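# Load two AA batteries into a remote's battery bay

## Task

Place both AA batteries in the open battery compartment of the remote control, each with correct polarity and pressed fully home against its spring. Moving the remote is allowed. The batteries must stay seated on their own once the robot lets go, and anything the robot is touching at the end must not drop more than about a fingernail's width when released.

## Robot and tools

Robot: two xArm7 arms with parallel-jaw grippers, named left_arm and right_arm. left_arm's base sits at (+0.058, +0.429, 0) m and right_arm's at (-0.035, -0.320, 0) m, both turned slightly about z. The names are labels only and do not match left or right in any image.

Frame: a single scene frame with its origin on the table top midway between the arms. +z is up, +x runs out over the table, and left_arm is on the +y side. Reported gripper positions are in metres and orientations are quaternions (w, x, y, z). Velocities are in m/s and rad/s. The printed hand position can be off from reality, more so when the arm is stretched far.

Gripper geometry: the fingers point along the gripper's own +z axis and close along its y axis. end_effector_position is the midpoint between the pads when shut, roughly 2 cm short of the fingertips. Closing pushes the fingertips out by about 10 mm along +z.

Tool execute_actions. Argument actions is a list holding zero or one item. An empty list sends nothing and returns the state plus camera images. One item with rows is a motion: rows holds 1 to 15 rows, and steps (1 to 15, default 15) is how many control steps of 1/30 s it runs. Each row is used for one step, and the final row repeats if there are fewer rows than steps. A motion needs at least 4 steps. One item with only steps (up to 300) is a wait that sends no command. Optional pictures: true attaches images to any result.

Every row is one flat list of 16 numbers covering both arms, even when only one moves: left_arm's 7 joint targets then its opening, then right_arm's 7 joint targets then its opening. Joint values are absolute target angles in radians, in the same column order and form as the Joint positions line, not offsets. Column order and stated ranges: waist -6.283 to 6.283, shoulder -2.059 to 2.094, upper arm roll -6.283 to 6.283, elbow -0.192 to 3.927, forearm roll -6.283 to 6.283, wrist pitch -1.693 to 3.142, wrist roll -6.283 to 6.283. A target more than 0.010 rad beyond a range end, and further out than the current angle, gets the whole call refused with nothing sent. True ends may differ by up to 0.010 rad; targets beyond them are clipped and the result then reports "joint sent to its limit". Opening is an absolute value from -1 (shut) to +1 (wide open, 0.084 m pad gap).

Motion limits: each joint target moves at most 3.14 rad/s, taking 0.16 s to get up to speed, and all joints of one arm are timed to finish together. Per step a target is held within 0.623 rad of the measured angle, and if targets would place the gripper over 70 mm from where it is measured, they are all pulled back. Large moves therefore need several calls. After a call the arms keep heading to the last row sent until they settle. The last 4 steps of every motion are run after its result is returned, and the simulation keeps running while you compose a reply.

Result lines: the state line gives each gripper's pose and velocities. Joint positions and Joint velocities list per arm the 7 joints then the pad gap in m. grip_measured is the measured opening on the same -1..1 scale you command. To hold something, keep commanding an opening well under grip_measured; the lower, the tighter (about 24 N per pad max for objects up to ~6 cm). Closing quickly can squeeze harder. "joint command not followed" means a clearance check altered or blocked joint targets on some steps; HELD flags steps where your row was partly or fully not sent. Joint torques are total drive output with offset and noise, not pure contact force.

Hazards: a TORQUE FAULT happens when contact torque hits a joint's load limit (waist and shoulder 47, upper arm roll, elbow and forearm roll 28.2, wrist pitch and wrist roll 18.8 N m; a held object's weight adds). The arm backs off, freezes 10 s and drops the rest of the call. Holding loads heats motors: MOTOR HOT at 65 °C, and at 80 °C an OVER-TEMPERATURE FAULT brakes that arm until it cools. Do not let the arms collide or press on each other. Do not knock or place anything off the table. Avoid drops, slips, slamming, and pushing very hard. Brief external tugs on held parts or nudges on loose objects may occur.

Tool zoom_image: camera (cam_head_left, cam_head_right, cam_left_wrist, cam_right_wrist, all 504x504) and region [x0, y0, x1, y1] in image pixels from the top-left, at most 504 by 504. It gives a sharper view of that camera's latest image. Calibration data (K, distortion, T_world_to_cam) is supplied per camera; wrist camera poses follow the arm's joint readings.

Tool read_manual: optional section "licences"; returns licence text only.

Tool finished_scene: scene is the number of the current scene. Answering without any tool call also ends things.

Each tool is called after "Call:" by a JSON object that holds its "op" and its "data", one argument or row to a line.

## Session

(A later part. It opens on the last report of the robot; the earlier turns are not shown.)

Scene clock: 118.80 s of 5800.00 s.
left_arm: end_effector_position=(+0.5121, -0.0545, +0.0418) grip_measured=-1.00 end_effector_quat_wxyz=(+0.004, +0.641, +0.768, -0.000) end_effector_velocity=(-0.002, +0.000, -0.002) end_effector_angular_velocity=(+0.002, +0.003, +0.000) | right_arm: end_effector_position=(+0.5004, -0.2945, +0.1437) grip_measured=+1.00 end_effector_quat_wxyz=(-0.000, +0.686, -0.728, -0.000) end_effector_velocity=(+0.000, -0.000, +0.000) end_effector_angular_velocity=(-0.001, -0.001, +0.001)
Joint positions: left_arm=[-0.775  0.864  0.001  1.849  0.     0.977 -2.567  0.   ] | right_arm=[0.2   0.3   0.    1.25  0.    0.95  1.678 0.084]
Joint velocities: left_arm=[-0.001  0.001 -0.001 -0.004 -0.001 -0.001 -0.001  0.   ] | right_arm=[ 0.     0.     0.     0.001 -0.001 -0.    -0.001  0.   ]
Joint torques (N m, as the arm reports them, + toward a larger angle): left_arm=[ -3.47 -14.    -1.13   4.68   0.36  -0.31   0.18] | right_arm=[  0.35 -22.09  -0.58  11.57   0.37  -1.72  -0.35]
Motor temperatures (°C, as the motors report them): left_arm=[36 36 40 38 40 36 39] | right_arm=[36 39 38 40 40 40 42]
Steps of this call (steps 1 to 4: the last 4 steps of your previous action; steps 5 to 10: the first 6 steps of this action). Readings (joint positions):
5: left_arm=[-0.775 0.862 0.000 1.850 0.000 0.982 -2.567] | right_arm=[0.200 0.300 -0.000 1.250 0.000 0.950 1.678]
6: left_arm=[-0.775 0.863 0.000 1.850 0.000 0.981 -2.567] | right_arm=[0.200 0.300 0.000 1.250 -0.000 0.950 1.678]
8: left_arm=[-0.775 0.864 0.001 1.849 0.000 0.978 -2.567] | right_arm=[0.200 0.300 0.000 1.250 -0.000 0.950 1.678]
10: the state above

Call:
{"op": "execute_actions", "data": {
  "actions": [
    {"rows":[[-0.7753,0.8643,0,1.8477,0,0.9841,-2.5673,-1,0.20,0.30,0,1.25,0,0.95,1.678,1],[-0.7753,0.8583,0,1.8501,0,0.9921,-2.5673,-1,0.20,0.30,0,1.25,0,0.95,1.678,1],[-0.7753,0.8479,0,1.8538,0,1.0058,-2.5673,-1,0.20,0.30,0,1.25,0,0.95,1.678,1],[-0.7753,0.8200,0,1.8600,0,1.0400,-2.5673,-1,0.20,0.30,0,1.25,0,0.95,1.678,1],[-0.72,0.60,0,1.75,0,1.15,-2.53,-1,0.20,0.30,0,1.25,0,0.95,1.678,1]],"steps":15}
  ],
  "pictures": true
}}

Call:
{"op": "zoom_image", "data": {
  "camera": "cam_head_right",
  "region": [222, 165, 272, 205]
}}

Scene clock: 119.37 s of 5800.00 s.
left_arm: end_effector_position=(+0.5136, -0.0138, +0.1435) grip_measured=-1.00 end_effector_quat_wxyz=(-0.000, +0.635, +0.773, +0.000) end_effector_velocity=(+0.097, +0.217, +0.449) end_effector_angular_velocity=(-0.133, -0.213, +0.203) | right_arm: end_effector_position=(+0.5004, -0.2945, +0.1437) grip_measured=+1.00 end_effector_quat_wxyz=(-0.000, +0.686, -0.728, -0.000) end_effector_velocity=(-0.000, +0.000, +0.000) end_effector_angular_velocity=(+0.002, +0.000, -0.002)
Joint positions: left_arm=[-0.729  0.637  0.001  1.767 -0.     1.13  -2.537  0.   ] | right_arm=[0.2   0.3   0.    1.25  0.    0.95  1.678 0.084]
Joint velocities: left_arm=[ 0.276 -0.946  0.081 -0.288  0.006  0.412  0.135  0.   ] | right_arm=[-0.    -0.    -0.    -0.     0.002  0.     0.001  0.   ]
Joint torques (N m, as the arm reports them, + toward a larger angle): left_arm=[ -9.48 -14.63  -2.58   9.47   0.56  -0.67   0.  ] | right_arm=[  0.43 -22.05  -0.45  11.52   0.35  -1.76  -0.4 ]
Motor temperatures (°C, as the motors report them): left_arm=[36 36 40 38 40 36 39] | right_arm=[36 39 38 40 40 40 42]
Steps of this call (steps 1 to 4: the last 4 steps of your previous action; steps 5 to 6: the robot went on to your last target; steps 7 to 17: the first 11 steps of this action). Readings (joint positions):
7: left_arm=[-0.775 0.863 0.001 1.848 0.000 0.977 -2.567] | right_arm=[0.200 0.300 -0.000 1.250 -0.000 0.950 1.678]
8: left_arm=[-0.775 0.862 0.000 1.848 0.000 0.979 -2.567] | right_arm=[0.200 0.300 -0.000 1.250 -0.000 0.950 1.678]
10: left_arm=[-0.776 0.858 -0.001 1.847 -0.000 0.995 -2.567] | right_arm=[0.200 0.300 0.000 1.250 -0.000 0.950 1.678]
14: left_arm=[-0.761 0.754 -0.006 1.803 -0.001 1.079 -2.554] | right_arm=[0.200 0.300 -0.000 1.250 0.000 0.950 1.678]
17: the state above
camera_calibration (this result's frames):
cam_left_wrist: T_world_to_cam=[[0.979265, 0.202535, 0.0044676, -0.469681], [0.202574, -0.979199, -0.0115827, -0.0455491], [0.00202877, 0.0122475, -0.999923, 0.27329], [0, 0, 0, 1]] pos_world=[0.468615, 0.047178, 0.274839]
cam_right_wrist: T_world_to_cam=[[-0.997054, 0.075211, 0.0150719, 0.549351], [0.0750165, 0.997097, -0.0130762, 0.325013], [-0.0160116, -0.011907, -0.999801, 0.281225], [0, 0, 0, 1]] pos_world=[0.527854, -0.362038, 0.277139]

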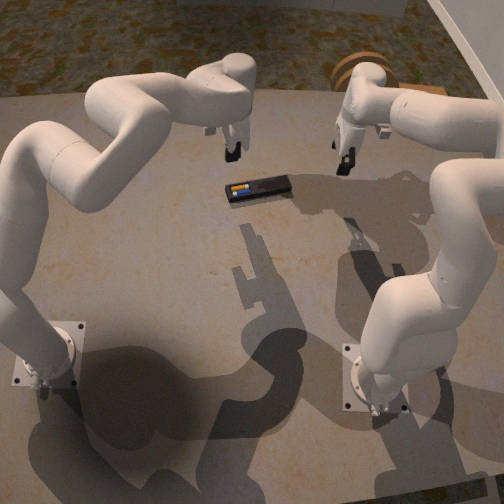

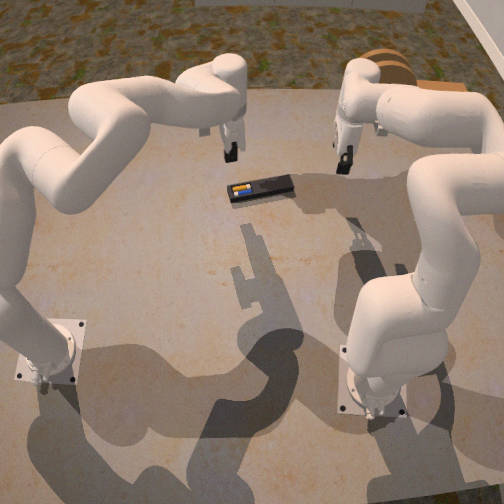

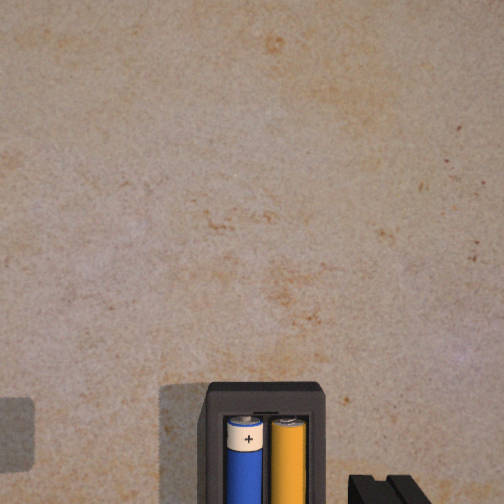

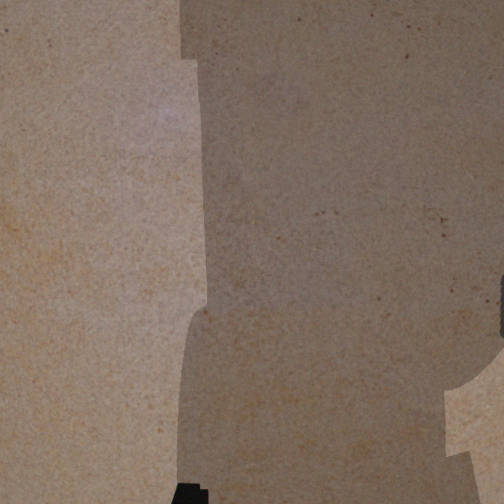

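Region (222, 165, 272, 205) of cam_head_right's 504x504 image, scaled by 10.080, with more detail than that image has; it fills the top 403 rows of this view, and the rest is white.

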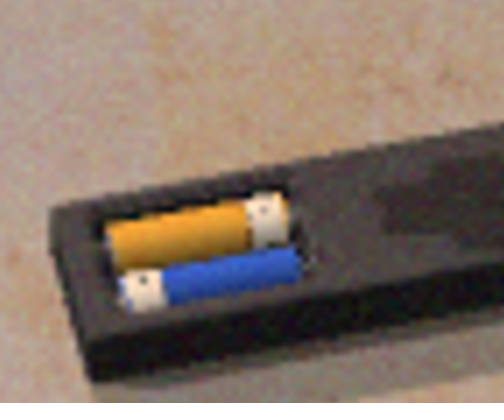

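Call:
{"op": "finished_scene", "data": {
  "scene": 1
}}

The scene is finished: the task was done.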